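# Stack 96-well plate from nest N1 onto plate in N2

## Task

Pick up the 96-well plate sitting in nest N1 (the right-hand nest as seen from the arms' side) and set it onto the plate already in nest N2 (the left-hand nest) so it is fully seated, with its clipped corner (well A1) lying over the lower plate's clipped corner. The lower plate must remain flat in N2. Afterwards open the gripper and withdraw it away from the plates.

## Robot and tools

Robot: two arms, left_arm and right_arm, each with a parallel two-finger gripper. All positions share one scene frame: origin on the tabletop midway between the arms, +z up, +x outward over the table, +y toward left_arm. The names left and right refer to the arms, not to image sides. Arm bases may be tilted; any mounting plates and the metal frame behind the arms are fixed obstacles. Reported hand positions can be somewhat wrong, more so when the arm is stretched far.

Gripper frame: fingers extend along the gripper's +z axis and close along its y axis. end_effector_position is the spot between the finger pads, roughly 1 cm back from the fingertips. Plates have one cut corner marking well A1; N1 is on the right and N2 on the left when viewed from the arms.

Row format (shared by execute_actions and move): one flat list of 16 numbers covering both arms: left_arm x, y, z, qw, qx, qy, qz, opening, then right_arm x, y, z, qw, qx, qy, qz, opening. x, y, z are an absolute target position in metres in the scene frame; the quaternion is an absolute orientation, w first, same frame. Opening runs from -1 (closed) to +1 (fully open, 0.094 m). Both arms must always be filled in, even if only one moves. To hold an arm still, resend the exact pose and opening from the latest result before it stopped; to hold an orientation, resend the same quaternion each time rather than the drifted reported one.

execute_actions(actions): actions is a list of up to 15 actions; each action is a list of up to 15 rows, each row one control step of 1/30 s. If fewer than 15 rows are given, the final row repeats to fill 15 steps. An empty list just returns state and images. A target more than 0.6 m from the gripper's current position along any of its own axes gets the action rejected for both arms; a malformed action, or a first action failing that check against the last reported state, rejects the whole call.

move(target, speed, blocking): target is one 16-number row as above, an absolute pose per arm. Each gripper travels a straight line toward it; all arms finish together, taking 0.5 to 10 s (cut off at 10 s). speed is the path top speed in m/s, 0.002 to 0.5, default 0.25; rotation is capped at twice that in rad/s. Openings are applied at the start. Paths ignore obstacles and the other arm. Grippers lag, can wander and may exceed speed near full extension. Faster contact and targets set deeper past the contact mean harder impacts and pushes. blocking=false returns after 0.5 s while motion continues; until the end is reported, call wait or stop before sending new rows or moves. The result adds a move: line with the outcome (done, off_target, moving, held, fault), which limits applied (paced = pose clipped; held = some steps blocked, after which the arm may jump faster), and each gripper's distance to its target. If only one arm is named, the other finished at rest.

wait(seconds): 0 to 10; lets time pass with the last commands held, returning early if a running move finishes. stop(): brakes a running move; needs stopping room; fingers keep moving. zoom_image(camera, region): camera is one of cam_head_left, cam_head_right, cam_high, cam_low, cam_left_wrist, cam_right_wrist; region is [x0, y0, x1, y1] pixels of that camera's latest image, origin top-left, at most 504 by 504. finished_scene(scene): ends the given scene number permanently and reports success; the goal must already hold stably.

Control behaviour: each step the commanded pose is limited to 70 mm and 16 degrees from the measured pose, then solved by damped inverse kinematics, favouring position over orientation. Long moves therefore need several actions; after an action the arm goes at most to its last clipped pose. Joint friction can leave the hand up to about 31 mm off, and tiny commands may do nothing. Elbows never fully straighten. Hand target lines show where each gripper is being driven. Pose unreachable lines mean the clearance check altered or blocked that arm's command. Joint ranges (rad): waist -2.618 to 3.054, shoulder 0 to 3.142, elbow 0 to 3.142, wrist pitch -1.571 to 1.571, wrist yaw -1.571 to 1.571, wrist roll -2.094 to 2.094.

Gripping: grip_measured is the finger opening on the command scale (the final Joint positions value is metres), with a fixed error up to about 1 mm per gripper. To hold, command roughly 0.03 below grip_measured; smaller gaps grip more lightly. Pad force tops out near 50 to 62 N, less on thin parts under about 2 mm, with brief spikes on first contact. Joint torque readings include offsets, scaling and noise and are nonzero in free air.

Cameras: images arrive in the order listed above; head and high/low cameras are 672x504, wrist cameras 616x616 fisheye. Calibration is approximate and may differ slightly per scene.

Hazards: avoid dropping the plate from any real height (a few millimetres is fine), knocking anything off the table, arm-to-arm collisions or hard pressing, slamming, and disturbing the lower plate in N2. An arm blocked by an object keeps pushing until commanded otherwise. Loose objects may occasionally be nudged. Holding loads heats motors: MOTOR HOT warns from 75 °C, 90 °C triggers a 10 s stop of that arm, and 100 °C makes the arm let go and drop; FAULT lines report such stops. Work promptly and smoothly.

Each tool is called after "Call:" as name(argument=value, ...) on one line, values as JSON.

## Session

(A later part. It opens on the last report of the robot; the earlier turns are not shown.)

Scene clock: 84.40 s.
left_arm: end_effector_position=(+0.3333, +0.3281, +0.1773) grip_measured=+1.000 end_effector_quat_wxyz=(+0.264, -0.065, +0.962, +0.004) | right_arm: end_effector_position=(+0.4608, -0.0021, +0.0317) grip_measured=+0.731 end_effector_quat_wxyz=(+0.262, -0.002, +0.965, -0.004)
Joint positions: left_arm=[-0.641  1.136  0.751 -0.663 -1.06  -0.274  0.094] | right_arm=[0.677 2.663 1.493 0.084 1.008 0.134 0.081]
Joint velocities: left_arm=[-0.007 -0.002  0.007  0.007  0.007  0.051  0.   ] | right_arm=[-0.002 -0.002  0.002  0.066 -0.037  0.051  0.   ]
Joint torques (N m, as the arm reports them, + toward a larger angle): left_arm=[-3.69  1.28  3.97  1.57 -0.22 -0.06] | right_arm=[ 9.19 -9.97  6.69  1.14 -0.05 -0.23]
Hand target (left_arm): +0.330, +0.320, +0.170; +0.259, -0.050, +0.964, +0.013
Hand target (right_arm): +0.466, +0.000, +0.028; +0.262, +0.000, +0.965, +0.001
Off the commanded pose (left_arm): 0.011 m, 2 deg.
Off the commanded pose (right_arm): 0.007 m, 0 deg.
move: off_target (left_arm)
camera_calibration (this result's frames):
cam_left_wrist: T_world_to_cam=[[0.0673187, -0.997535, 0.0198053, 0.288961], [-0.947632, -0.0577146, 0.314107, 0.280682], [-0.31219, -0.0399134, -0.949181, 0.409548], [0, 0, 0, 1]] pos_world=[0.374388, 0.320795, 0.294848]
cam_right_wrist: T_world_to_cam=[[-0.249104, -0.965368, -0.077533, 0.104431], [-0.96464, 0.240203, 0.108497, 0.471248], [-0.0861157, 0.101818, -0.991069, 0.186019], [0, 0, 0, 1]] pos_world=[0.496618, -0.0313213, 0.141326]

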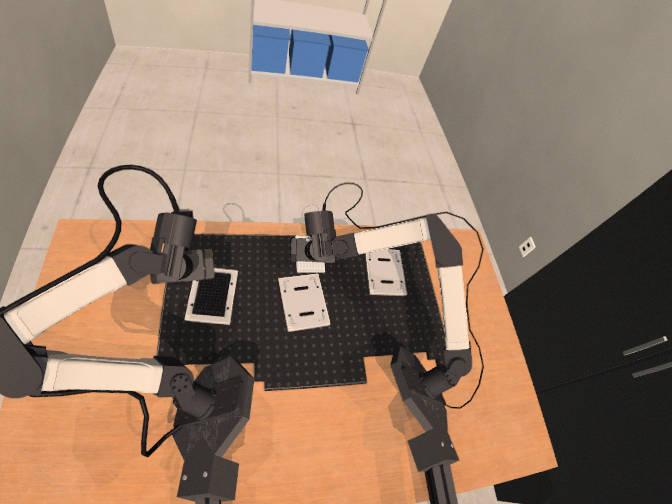

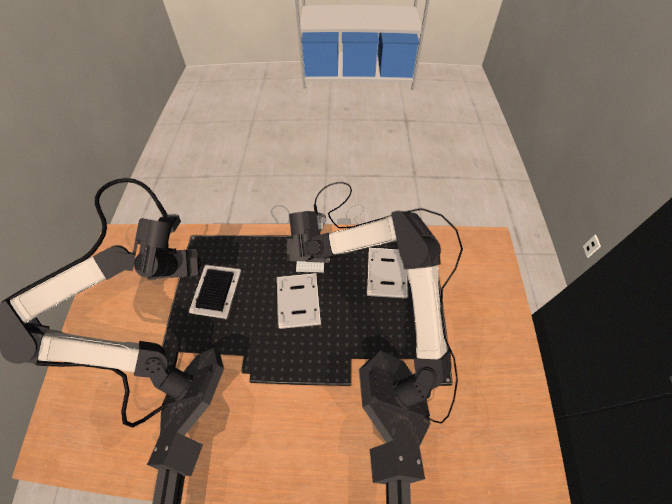

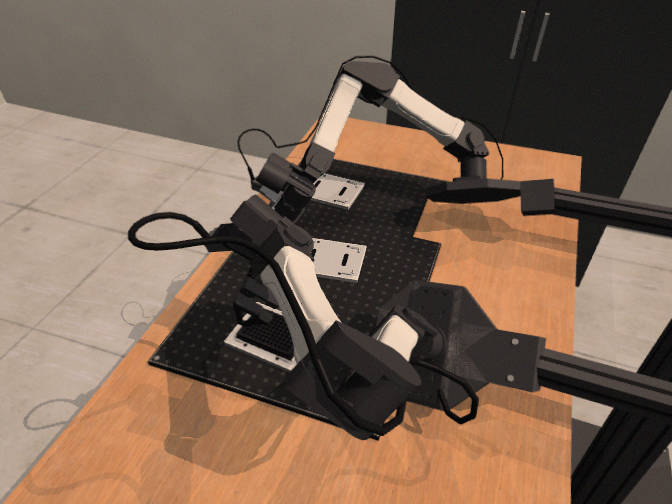

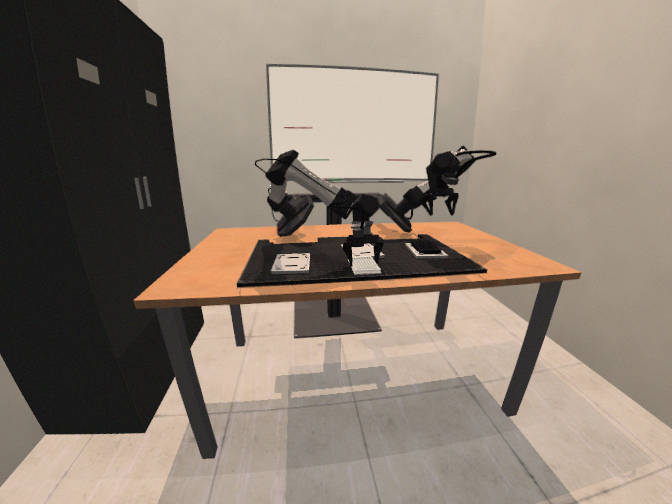

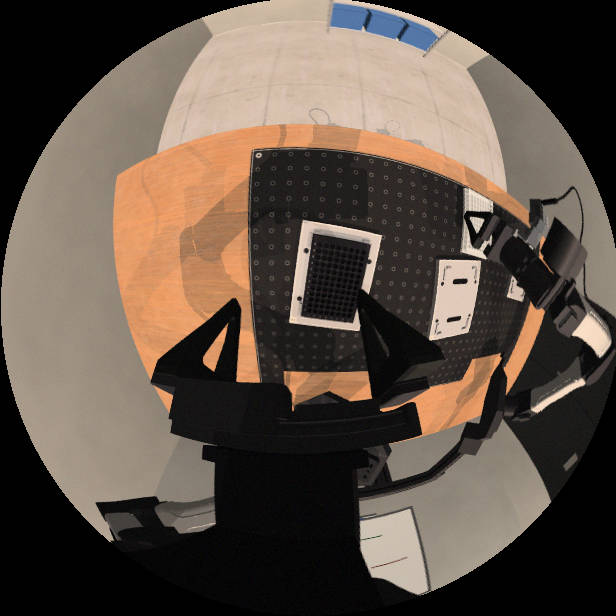

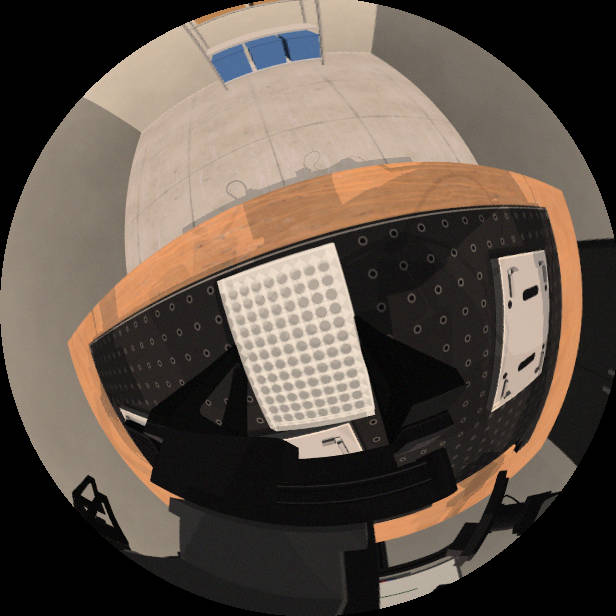

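Fits. A bit lower to confirm contact.

Call:
move(target=[0.33,0.32,0.17,0.259,-0.05,0.965,0.013,1,0.466,0.0,0.021,0.262,0,0.965,0,0.69], speed=0.015)

Scene clock: 88.53 s.
left_arm: end_effector_position=(+0.3333, +0.3281, +0.1773) grip_measured=+1.000 end_effector_quat_wxyz=(+0.264, -0.065, +0.962, +0.004) | right_arm: end_effector_position=(+0.4640, -0.0019, +0.0277) grip_measured=+0.731 end_effector_quat_wxyz=(+0.265, +0.002, +0.964, -0.002)
Joint positions: left_arm=[-0.641  1.136  0.751 -0.663 -1.06  -0.274  0.094] | right_arm=[0.667 2.672 1.493 0.12  1.004 0.116 0.081]
Joint velocities: left_arm=[-0.007 -0.007 -0.007  0.022  0.081 -0.007  0.   ] | right_arm=[ 0.007 -0.012 -0.007  0.125 -0.022  0.007  0.   ]
Joint torques (N m, as the arm reports them, + toward a larger angle): left_arm=[-3.68  1.28  3.95  1.58 -0.23 -0.05] | right_arm=[ 9.06 -9.83  6.26  1.14 -0.06 -0.24]
Hand target (left_arm): +0.330, +0.320, +0.170; +0.259, -0.050, +0.964, +0.013
Hand target (right_arm): +0.466, -0.000, +0.021; +0.262, +0.000, +0.965, +0.000
Off the commanded pose (left_arm): 0.011 m, 2 deg.
Off the commanded pose (right_arm): 0.007 m, 0 deg.
move: off_target (left_arm)
camera_calibration (this result's frames):
cam_left_wrist: T_world_to_cam=[[0.0673187, -0.997535, 0.0198053, 0.288961], [-0.947632, -0.0577146, 0.314107, 0.280682], [-0.31219, -0.0399134, -0.949181, 0.409548], [0, 0, 0, 1]] pos_world=[0.374388, 0.320795, 0.294848]
cam_right_wrist: T_world_to_cam=[[-0.2551, -0.963199, -0.0846832, 0.108192], [-0.963738, 0.246192, 0.102948, 0.474456], [-0.0783107, 0.107874, -0.991075, 0.178698], [0, 0, 0, 1]] pos_world=[0.498845, -0.0318739, 0.137422]

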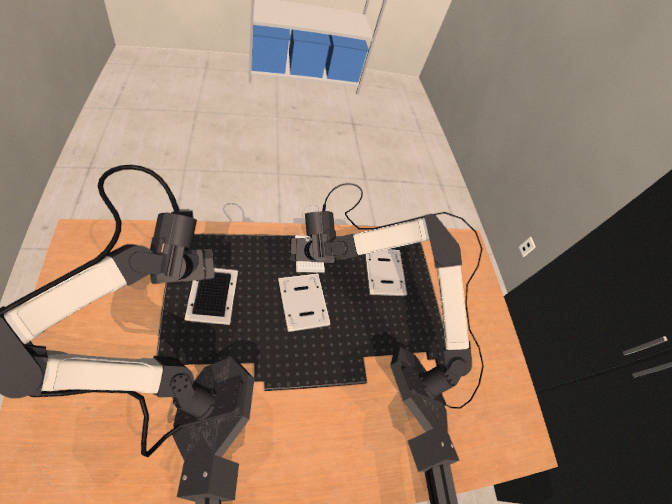

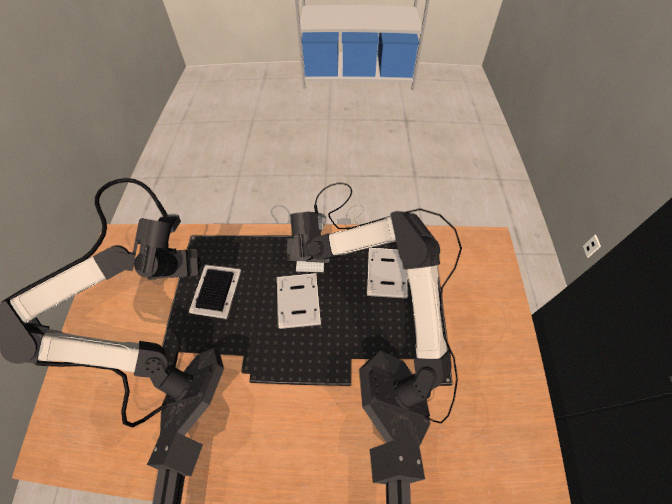

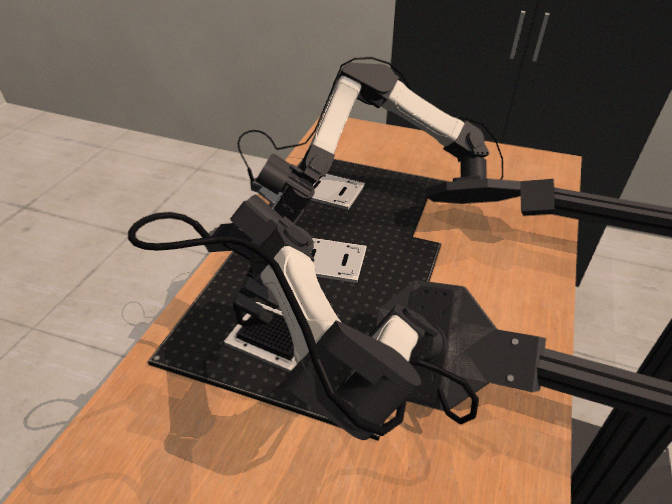

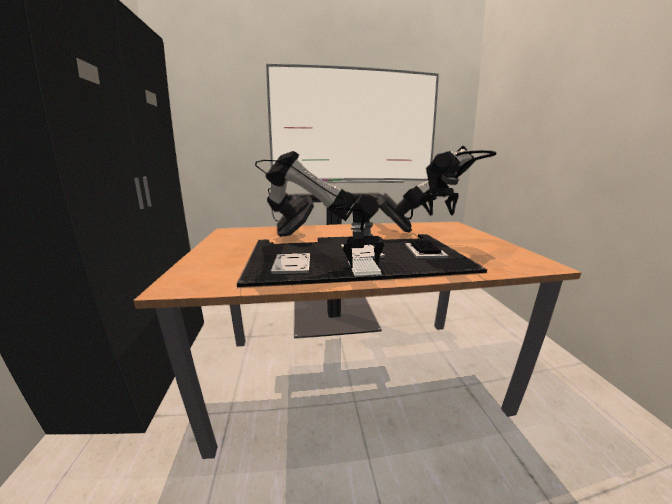

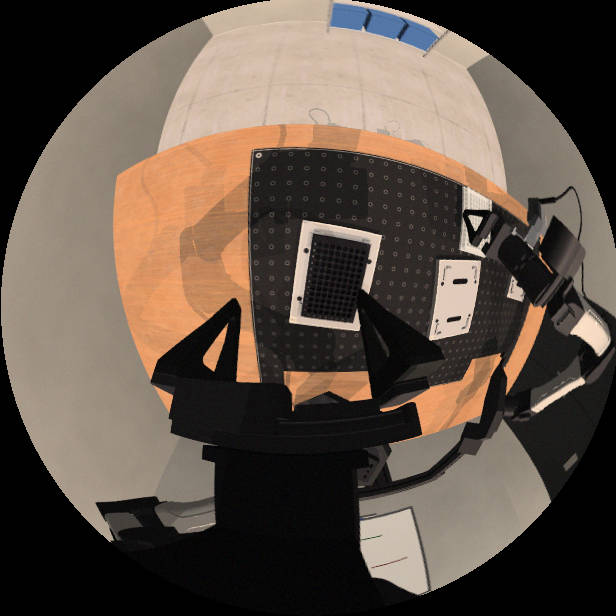

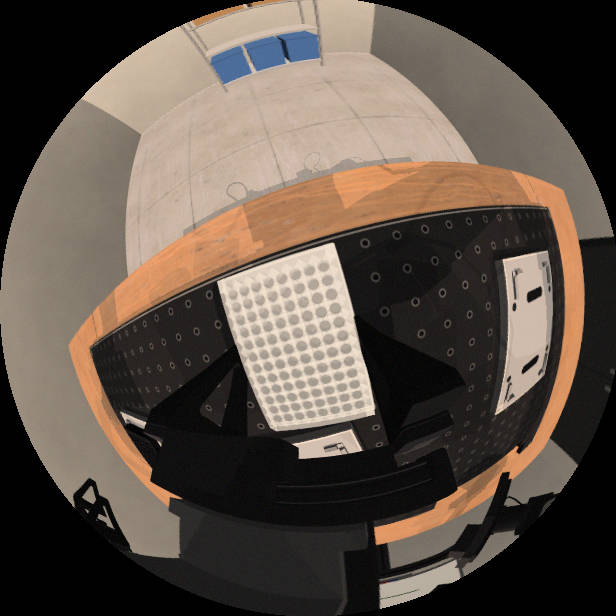

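Call:
execute_actions(actions=[[[0.33,0.32,0.17,0.259,-0.05,0.965,0.013,1,0.466,0,0.018,0.262,0,0.965,0,0.69]],[[0.33,0.32,0.17,0.259,-0.05,0.965,0.013,1,0.466,0,0.015,0.262,0,0.965,0,0.69]]])

Scene clock: 93.27 s.
left_arm: end_effector_position=(+0.3333, +0.3281, +0.1773) grip_measured=+1.000 end_effector_quat_wxyz=(+0.264, -0.065, +0.962, +0.004) | right_arm: end_effector_position=(+0.4669, -0.0013, +0.0272) grip_measured=+0.731 end_effector_quat_wxyz=(+0.270, +0.003, +0.963, -0.001)
Joint positions: left_arm=[-0.641  1.136  0.751 -0.663 -1.06  -0.274  0.094] | right_arm=[0.664 2.677 1.493 0.148 1.001 0.098 0.081]
Joint velocities: left_arm=[-0.012 -0.012  0.007 -0.022  0.022  0.007  0.   ] | right_arm=[ 0.002 -0.022 -0.007  0.037  0.022 -0.095 -0.001]
Joint torques (N m, as the arm reports them, + toward a larger angle): left_arm=[-3.66  1.28  3.96  1.57 -0.22 -0.05] | right_arm=[ 8.55 -9.37  5.77  1.13 -0.1  -0.21]
Hand target (left_arm): +0.330, +0.320, +0.170; +0.259, -0.050, +0.964, +0.013
Hand target (right_arm): +0.465, -0.000, +0.015; +0.262, -0.000, +0.965, +0.000
Off the commanded pose (left_arm): 0.011 m, 2 deg.
Off the commanded pose (right_arm): 0.012 m, 1 deg.
camera_calibration (this result's frames):
cam_left_wrist: T_world_to_cam=[[0.0673187, -0.997535, 0.0198053, 0.288961], [-0.947632, -0.0577146, 0.314107, 0.280682], [-0.31219, -0.0399134, -0.949181, 0.409548], [0, 0, 0, 1]] pos_world=[0.374388, 0.320795, 0.294848]
cam_right_wrist: T_world_to_cam=[[-0.256431, -0.962332, -0.0903365, 0.110201], [-0.964152, 0.248075, 0.0941826, 0.477655], [-0.0682247, 0.111249, -0.991448, 0.173702], [0, 0, 0, 1]] pos_world=[0.500642, -0.0317688, 0.137185]

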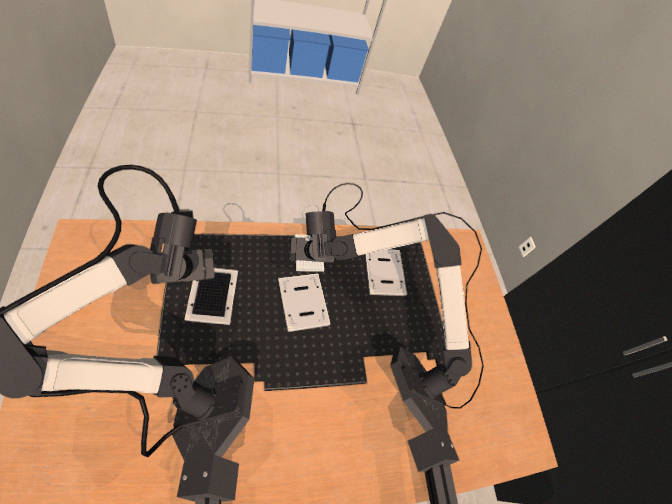

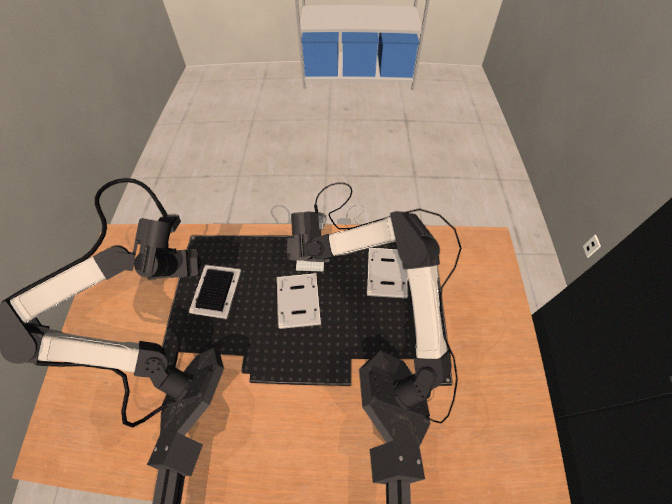

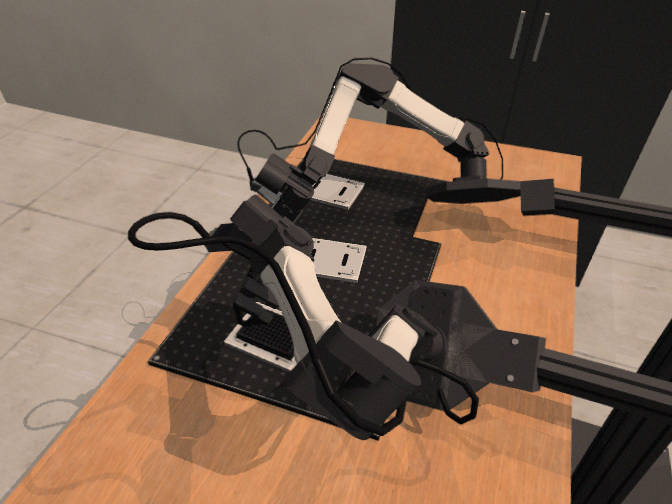

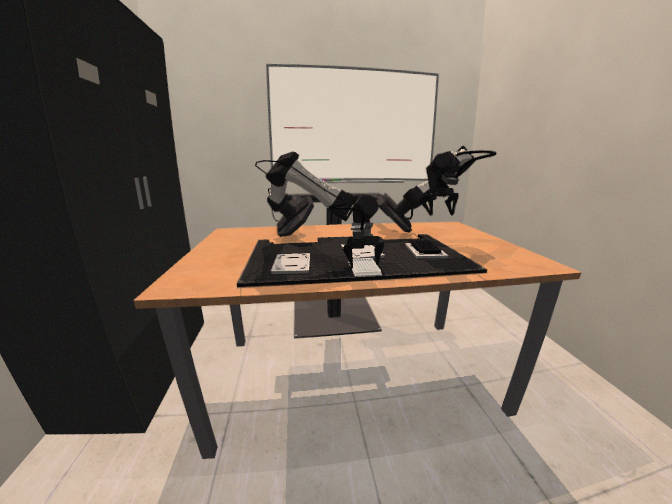

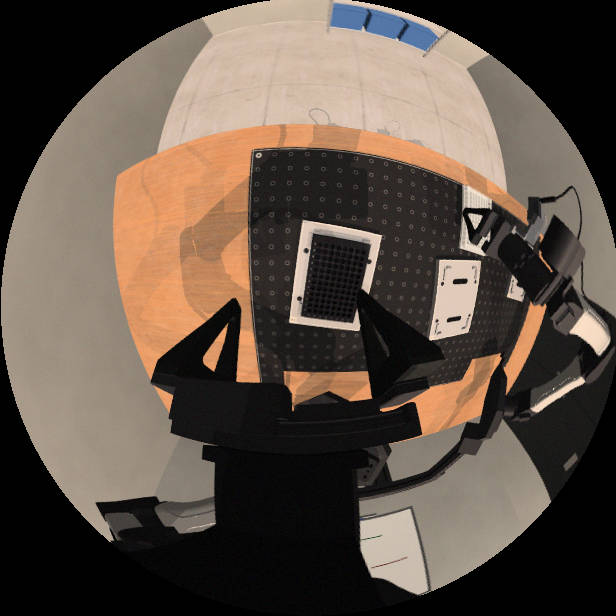

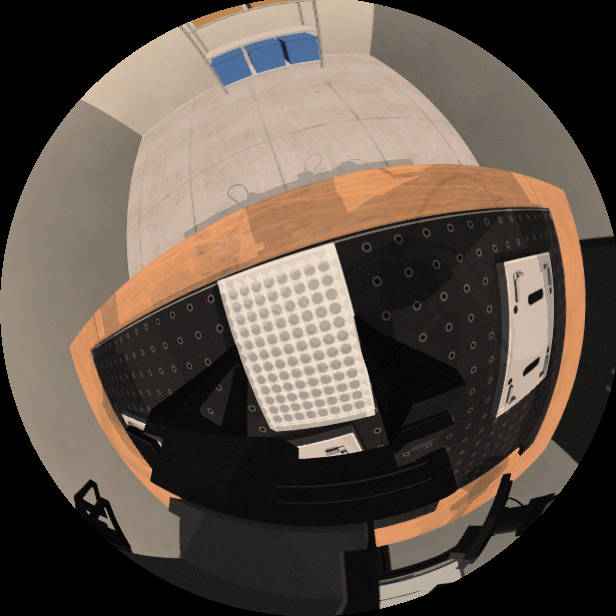

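Call:
execute_actions(actions=[[[0.33,0.32,0.17,0.259,-0.05,0.965,0.013,1,0.467,-0.001,0.025,0.27,0.003,0.963,0,0.69]],[[0.33,0.32,0.17,0.259,-0.05,0.965,0.013,1,0.467,-0.001,0.026,0.27,0.003,0.963,0,1]],[[0.33,0.32,0.17,0.259,-0.05,0.965,0.013,1,0.467,-0.001,0.045,0.27,0.003,0.963,0,1]],[[0.33,0.32,0.17,0.259,-0.05,0.965,0.013,1,0.467,-0.001,0.075,0.27,0.003,0.963,0,1]]])

Call:
move(target=[0.46,0,0.08,0.216,0.01,0.976,-0.002,1,0.36,-0.36,0.18,0.27,0.003,0.963,0,1], speed=0.2)

Call:
zoom_image(camera="cam_left_wrist", region=[190,160,410,380])

Call:
zoom_image(camera="cam_low", region=[330,215,400,285])

Scene clock: 103.13 s.
left_arm: end_effector_position=(+0.3333, +0.3281, +0.1773) grip_measured=+1.000 end_effector_quat_wxyz=(+0.264, -0.065, +0.962, +0.004) | right_arm: end_effector_position=(+0.4648, +0.0023, +0.0742) grip_measured=+1.000 end_effector_quat_wxyz=(+0.272, -0.004, +0.962, +0.004)
Joint positions: left_arm=[-0.641  1.136  0.751 -0.663 -1.06  -0.274  0.094] | right_arm=[ 0.74   2.61   1.544 -0.065  1.025  0.203  0.094]
Joint velocities: left_arm=[-0.002  0.012  0.002 -0.007  0.095  0.007  0.   ] | right_arm=[-0.002 -0.017 -0.012 -0.125 -0.037  0.007  0.   ]
Joint torques (N m, as the arm reports them, + toward a larger angle): left_arm=[-3.71  1.24  3.97  1.57 -0.22 -0.05] | right_arm=[  9.79 -11.41   6.85   0.94   0.09  -0.01]
Hand target (left_arm): +0.330, +0.320, +0.170; +0.259, -0.050, +0.964, +0.013
Hand target (right_arm): +0.467, -0.001, +0.075; +0.270, +0.003, +0.963, -0.000
Off the commanded pose (left_arm): 0.011 m, 2 deg.
Off the commanded pose (right_arm): 0.004 m, 1 deg.
camera_calibration (this result's frames):
cam_left_wrist: T_world_to_cam=[[0.0673187, -0.997535, 0.0198053, 0.288961], [-0.947632, -0.0577146, 0.314107, 0.280682], [-0.31219, -0.0399134, -0.949181, 0.409548], [0, 0, 0, 1]] pos_world=[0.374388, 0.320795, 0.294848]
cam_right_wrist: T_world_to_cam=[[-0.240225, -0.965849, -0.0970955, 0.110327], [-0.968533, 0.231776, 0.0906864, 0.472607], [-0.065085, 0.115825, -0.991135, 0.218293], [0, 0, 0, 1]] pos_world=[0.498446, -0.0282635, 0.184211]

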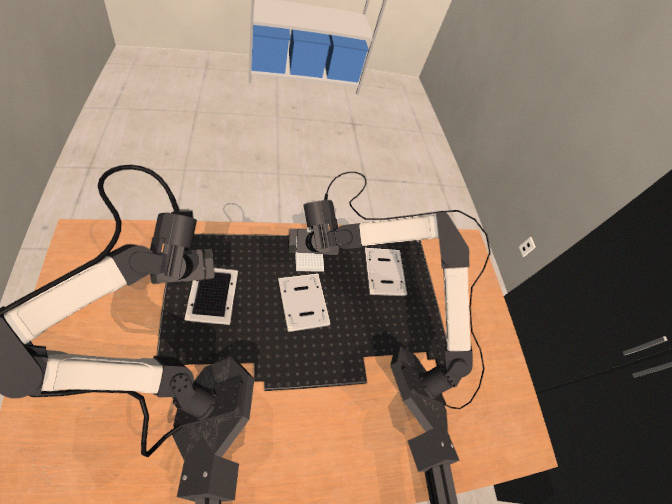

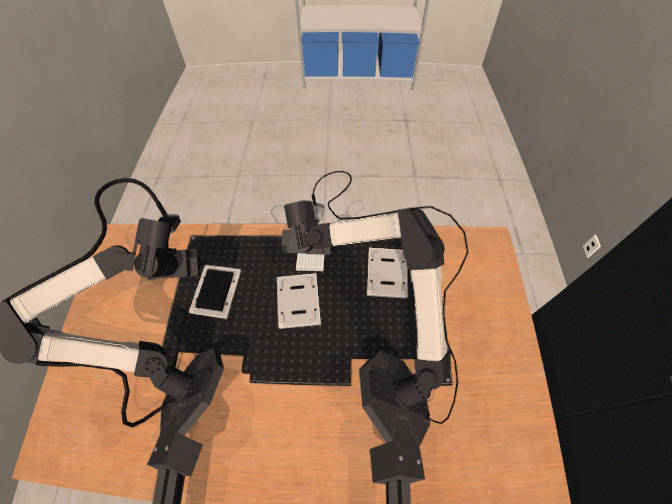

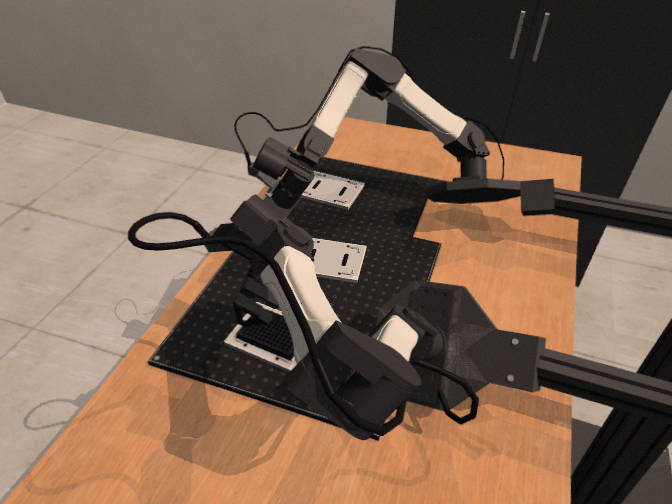

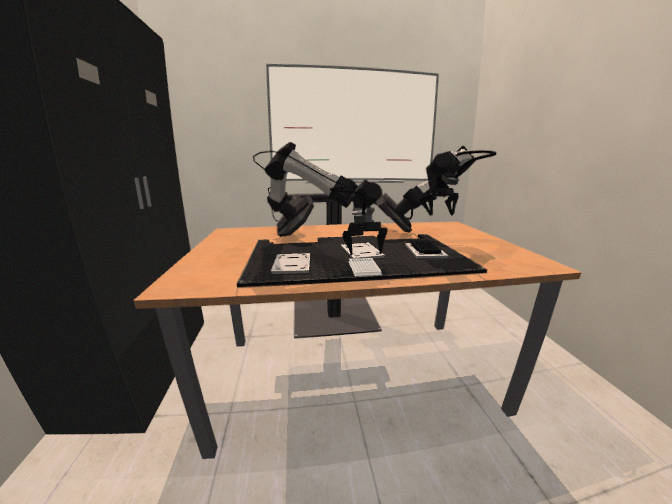

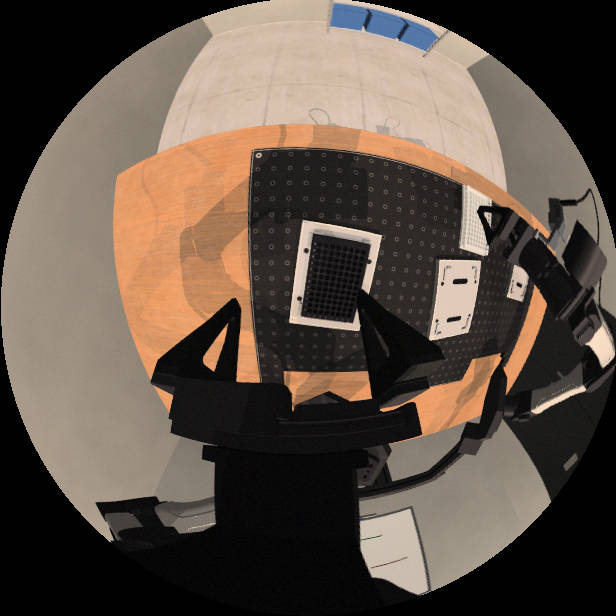

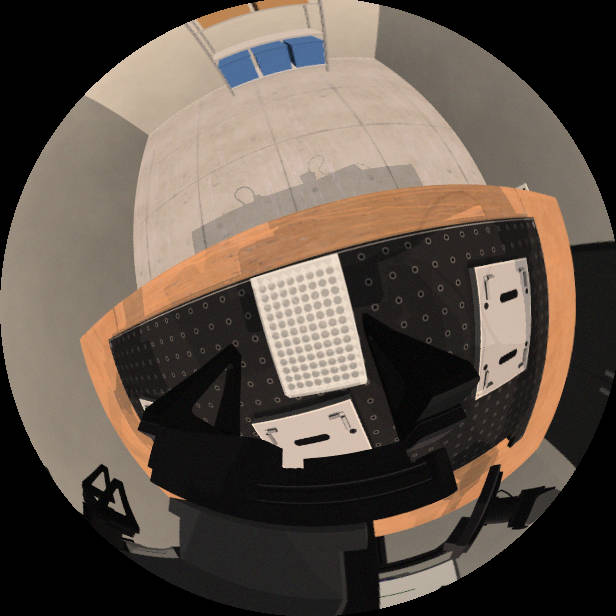

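Scene clock: 105.77 s.
left_arm: end_effector_position=(+0.4640, +0.0043, +0.0865) grip_measured=+1.000 end_effector_quat_wxyz=(+0.221, +0.008, +0.975, -0.000) | right_arm: end_effector_position=(+0.3626, -0.3555, +0.1790) grip_measured=+1.000 end_effector_quat_wxyz=(+0.269, +0.001, +0.963, -0.000)
Joint positions: left_arm=[-0.714  2.613  1.756 -0.448 -1.02  -0.389  0.094] | right_arm=[ 0.487  1.122  0.828 -0.546  0.894 -0.147  0.094]
Joint velocities: left_arm=[ 0.002  0.007  0.002  0.037 -0.007  0.022  0.   ] | right_arm=[-0.002  0.007 -0.007  0.037 -0.037  0.022  0.   ]
Joint torques (N m, as the arm reports them, + toward a larger angle): left_arm=[-11.21  -7.36   7.12   1.    -0.07  -0.16] | right_arm=[ 1.83 -2.57  7.84  1.01 -0.16 -0.26]
Hand target (left_arm): +0.462, -0.001, +0.086; +0.218, +0.011, +0.976, -0.003
Hand target (right_arm): +0.366, -0.361, +0.183; +0.271, +0.003, +0.963, +0.002
Off the commanded pose (left_arm): 0.009 m, 1 deg.
Off the commanded pose (right_arm): 0.005 m, 0 deg.
move: done
camera_calibration (this result's frames):
cam_left_wrist: T_world_to_cam=[[-0.0764267, -0.997064, -0.00475566, 0.0277817], [-0.914731, 0.0682161, 0.398263, 0.39129], [-0.396769, 0.034788, -0.917259, 0.387339], [0, 0, 0, 1]] pos_world=[0.513732, -0.0124669, 0.199586]
cam_right_wrist: T_world_to_cam=[[-0.252151, -0.963548, -0.0894115, -0.245847], [-0.965124, 0.243685, 0.0956718, 0.449191], [-0.0703961, 0.110417, -0.991389, 0.356953], [0, 0, 0, 1]] pos_world=[0.396662, -0.385761, 0.288923]

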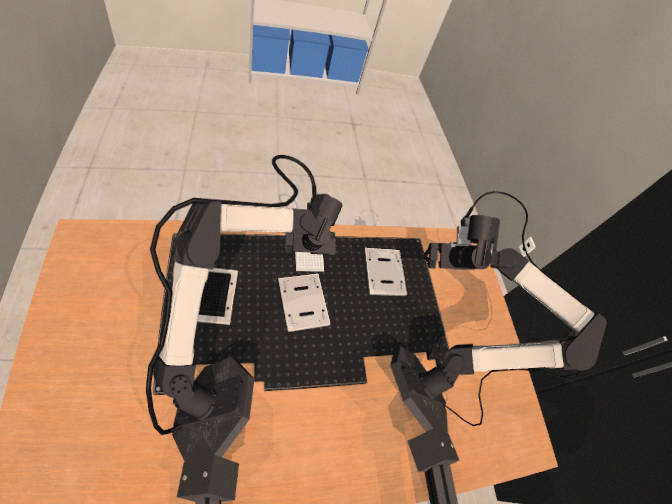

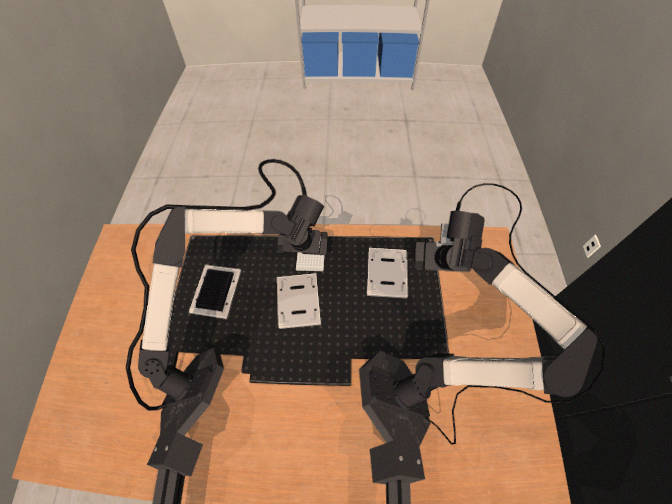

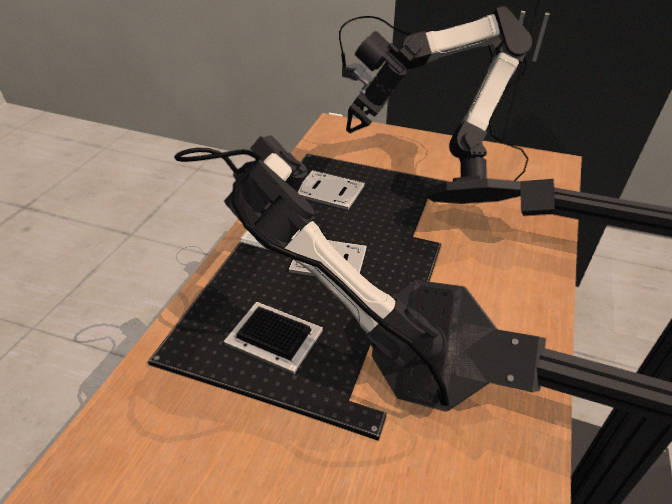

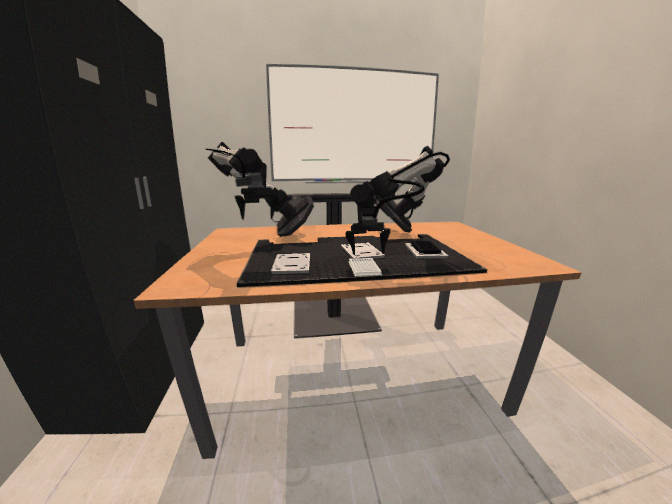

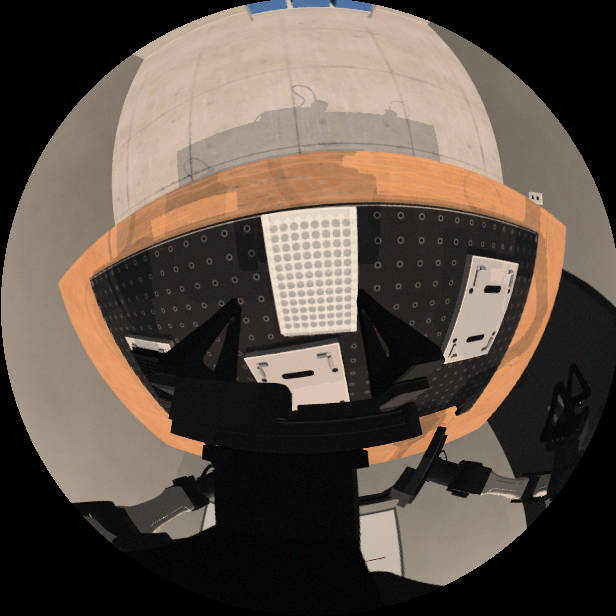

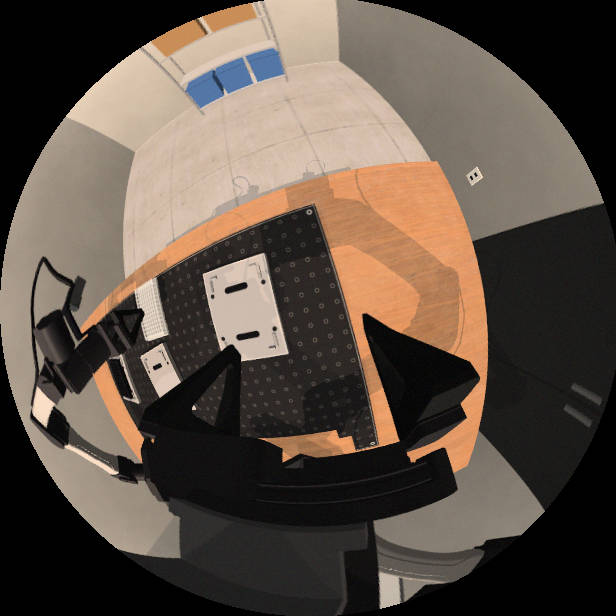

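Region (190, 160, 410, 380) of cam_left_wrist's 616x616 image, scaled by 2.291, with more detail than that image has.

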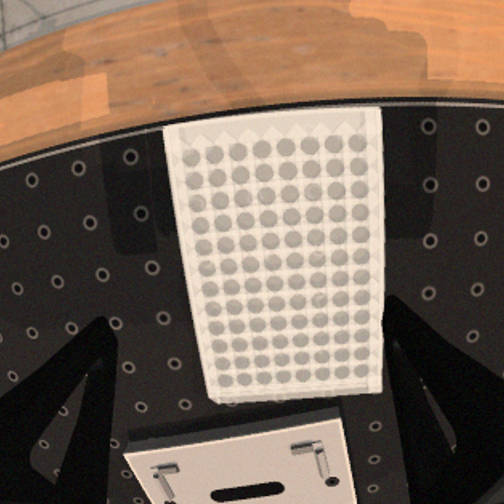

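Region (330, 215, 400, 285) of cam_low's 672x504 image, scaled by 7.200, with more detail than that image has.

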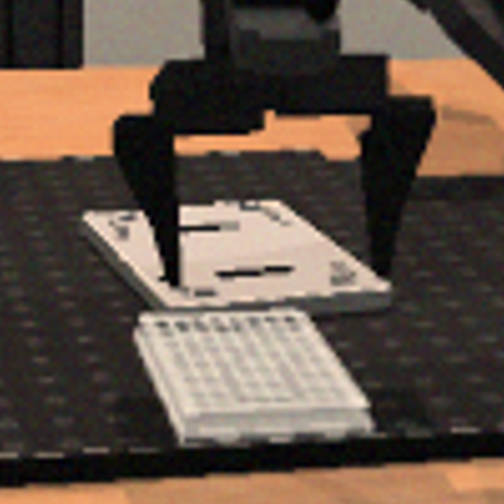

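Call:
move(target=[0.464,-0.015,0.052,0.216,0.01,0.976,-0.002,1,0.36,-0.36,0.18,0.27,0.003,0.963,0,1], speed=0.05)

Call:
zoom_image(camera="cam_left_wrist", region=[190,160,410,380])

Call:
zoom_image(camera="cam_low", region=[330,215,400,285])

Scene clock: 113.00 s.
left_arm: end_effector_position=(+0.4594, -0.0105, +0.0556) grip_measured=+1.000 end_effector_quat_wxyz=(+0.214, +0.016, +0.977, +0.005) | right_arm: end_effector_position=(+0.3623, -0.3553, +0.1788) grip_measured=+1.000 end_effector_quat_wxyz=(+0.269, +0.000, +0.963, -0.000)
Joint positions: left_arm=[-0.69   2.695  1.773 -0.375 -1.014 -0.352  0.094] | right_arm=[ 0.487  1.122  0.828 -0.548  0.894 -0.148  0.094]
Joint velocities: left_arm=[-0.002  0.007  0.007 -0.007  0.007  0.051  0.   ] | right_arm=[ 0.017 -0.007 -0.017 -0.037  0.051 -0.007  0.   ]
Joint torques (N m, as the arm reports them, + toward a larger angle): left_arm=[-10.15  -7.58   6.88   1.42  -0.05   0.05] | right_arm=[ 2.32 -4.13  5.94  1.03 -0.09 -0.18]
Hand target (left_arm): +0.464, -0.015, +0.052; +0.216, +0.010, +0.976, -0.001
Hand target (right_arm): +0.360, -0.360, +0.180; +0.270, +0.003, +0.963, -0.000
Off the commanded pose (left_arm): 0.007 m, 1 deg.
Off the commanded pose (right_arm): 0.005 m, 0 deg.
move: done
camera_calibration (this result's frames):
cam_left_wrist: T_world_to_cam=[[-0.0897884, -0.995816, -0.0169605, 0.0193624], [-0.908176, 0.0748719, 0.411837, 0.396692], [-0.408845, 0.0523813, -0.9111, 0.363138], [0, 0, 0, 1]] pos_world=[0.510471, -0.0294414, 0.167811]
cam_right_wrist: T_world_to_cam=[[-0.250241, -0.964086, -0.0889785, -0.246718], [-0.965526, 0.241694, 0.0966627, 0.448156], [-0.0716857, 0.1101, -0.991332, 0.357092], [0, 0, 0, 1]] pos_world=[0.396566, -0.38549, 0.288724]

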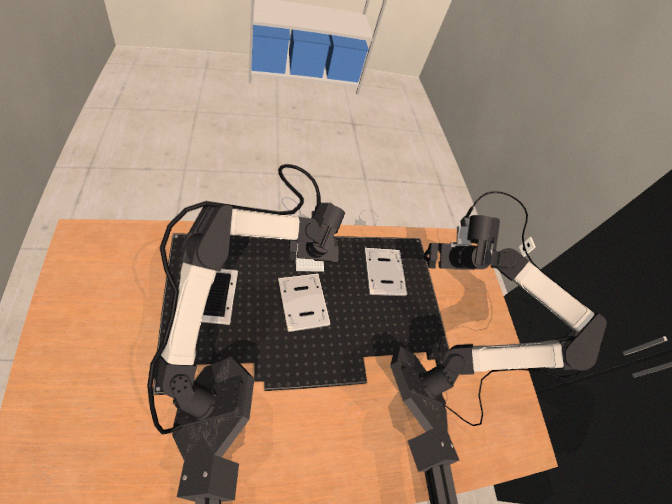

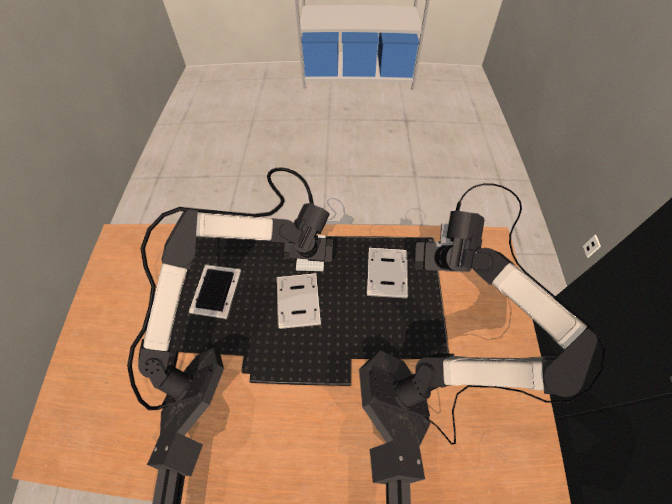

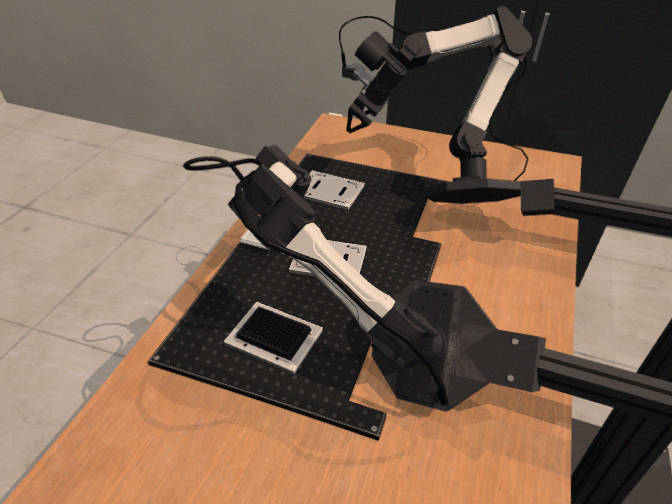

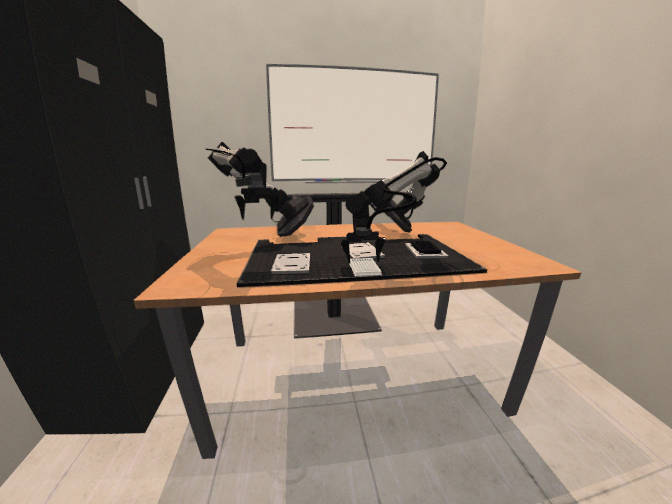

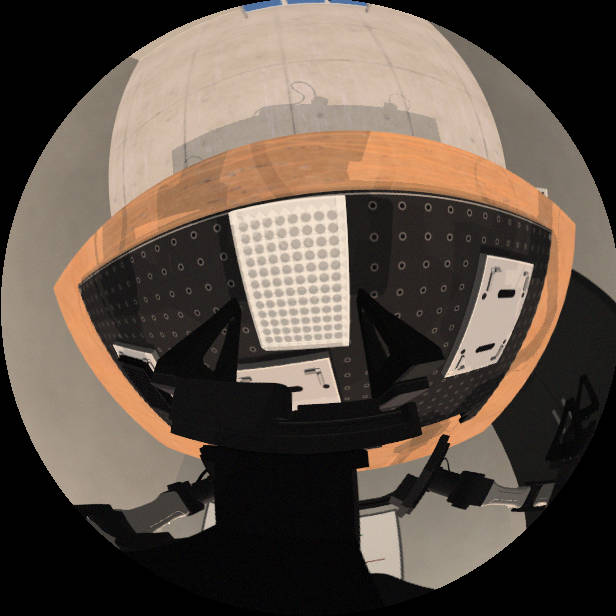

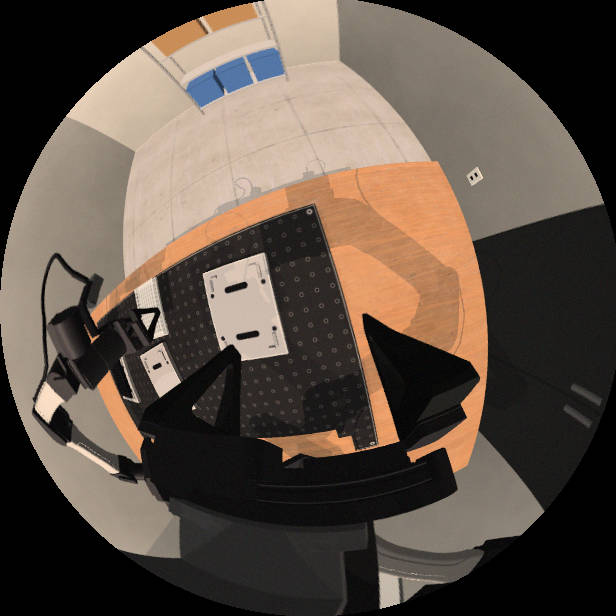

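Region (190, 160, 410, 380) of cam_left_wrist's 616x616 image, scaled by 2.291, with more detail than that image has.

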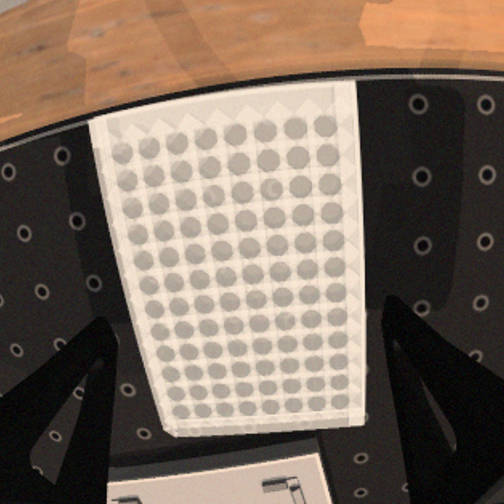

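Region (330, 215, 400, 285) of cam_low's 672x504 image, scaled by 7.200, with more detail than that image has.

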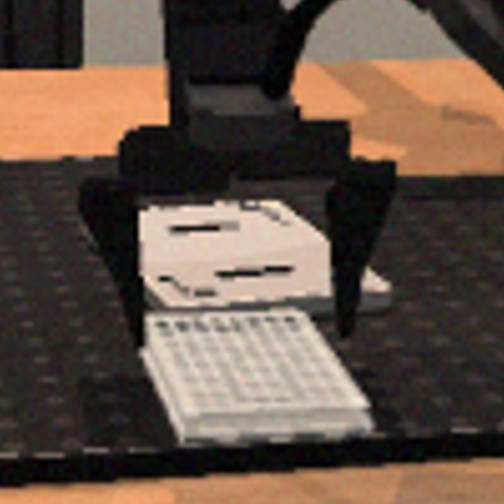

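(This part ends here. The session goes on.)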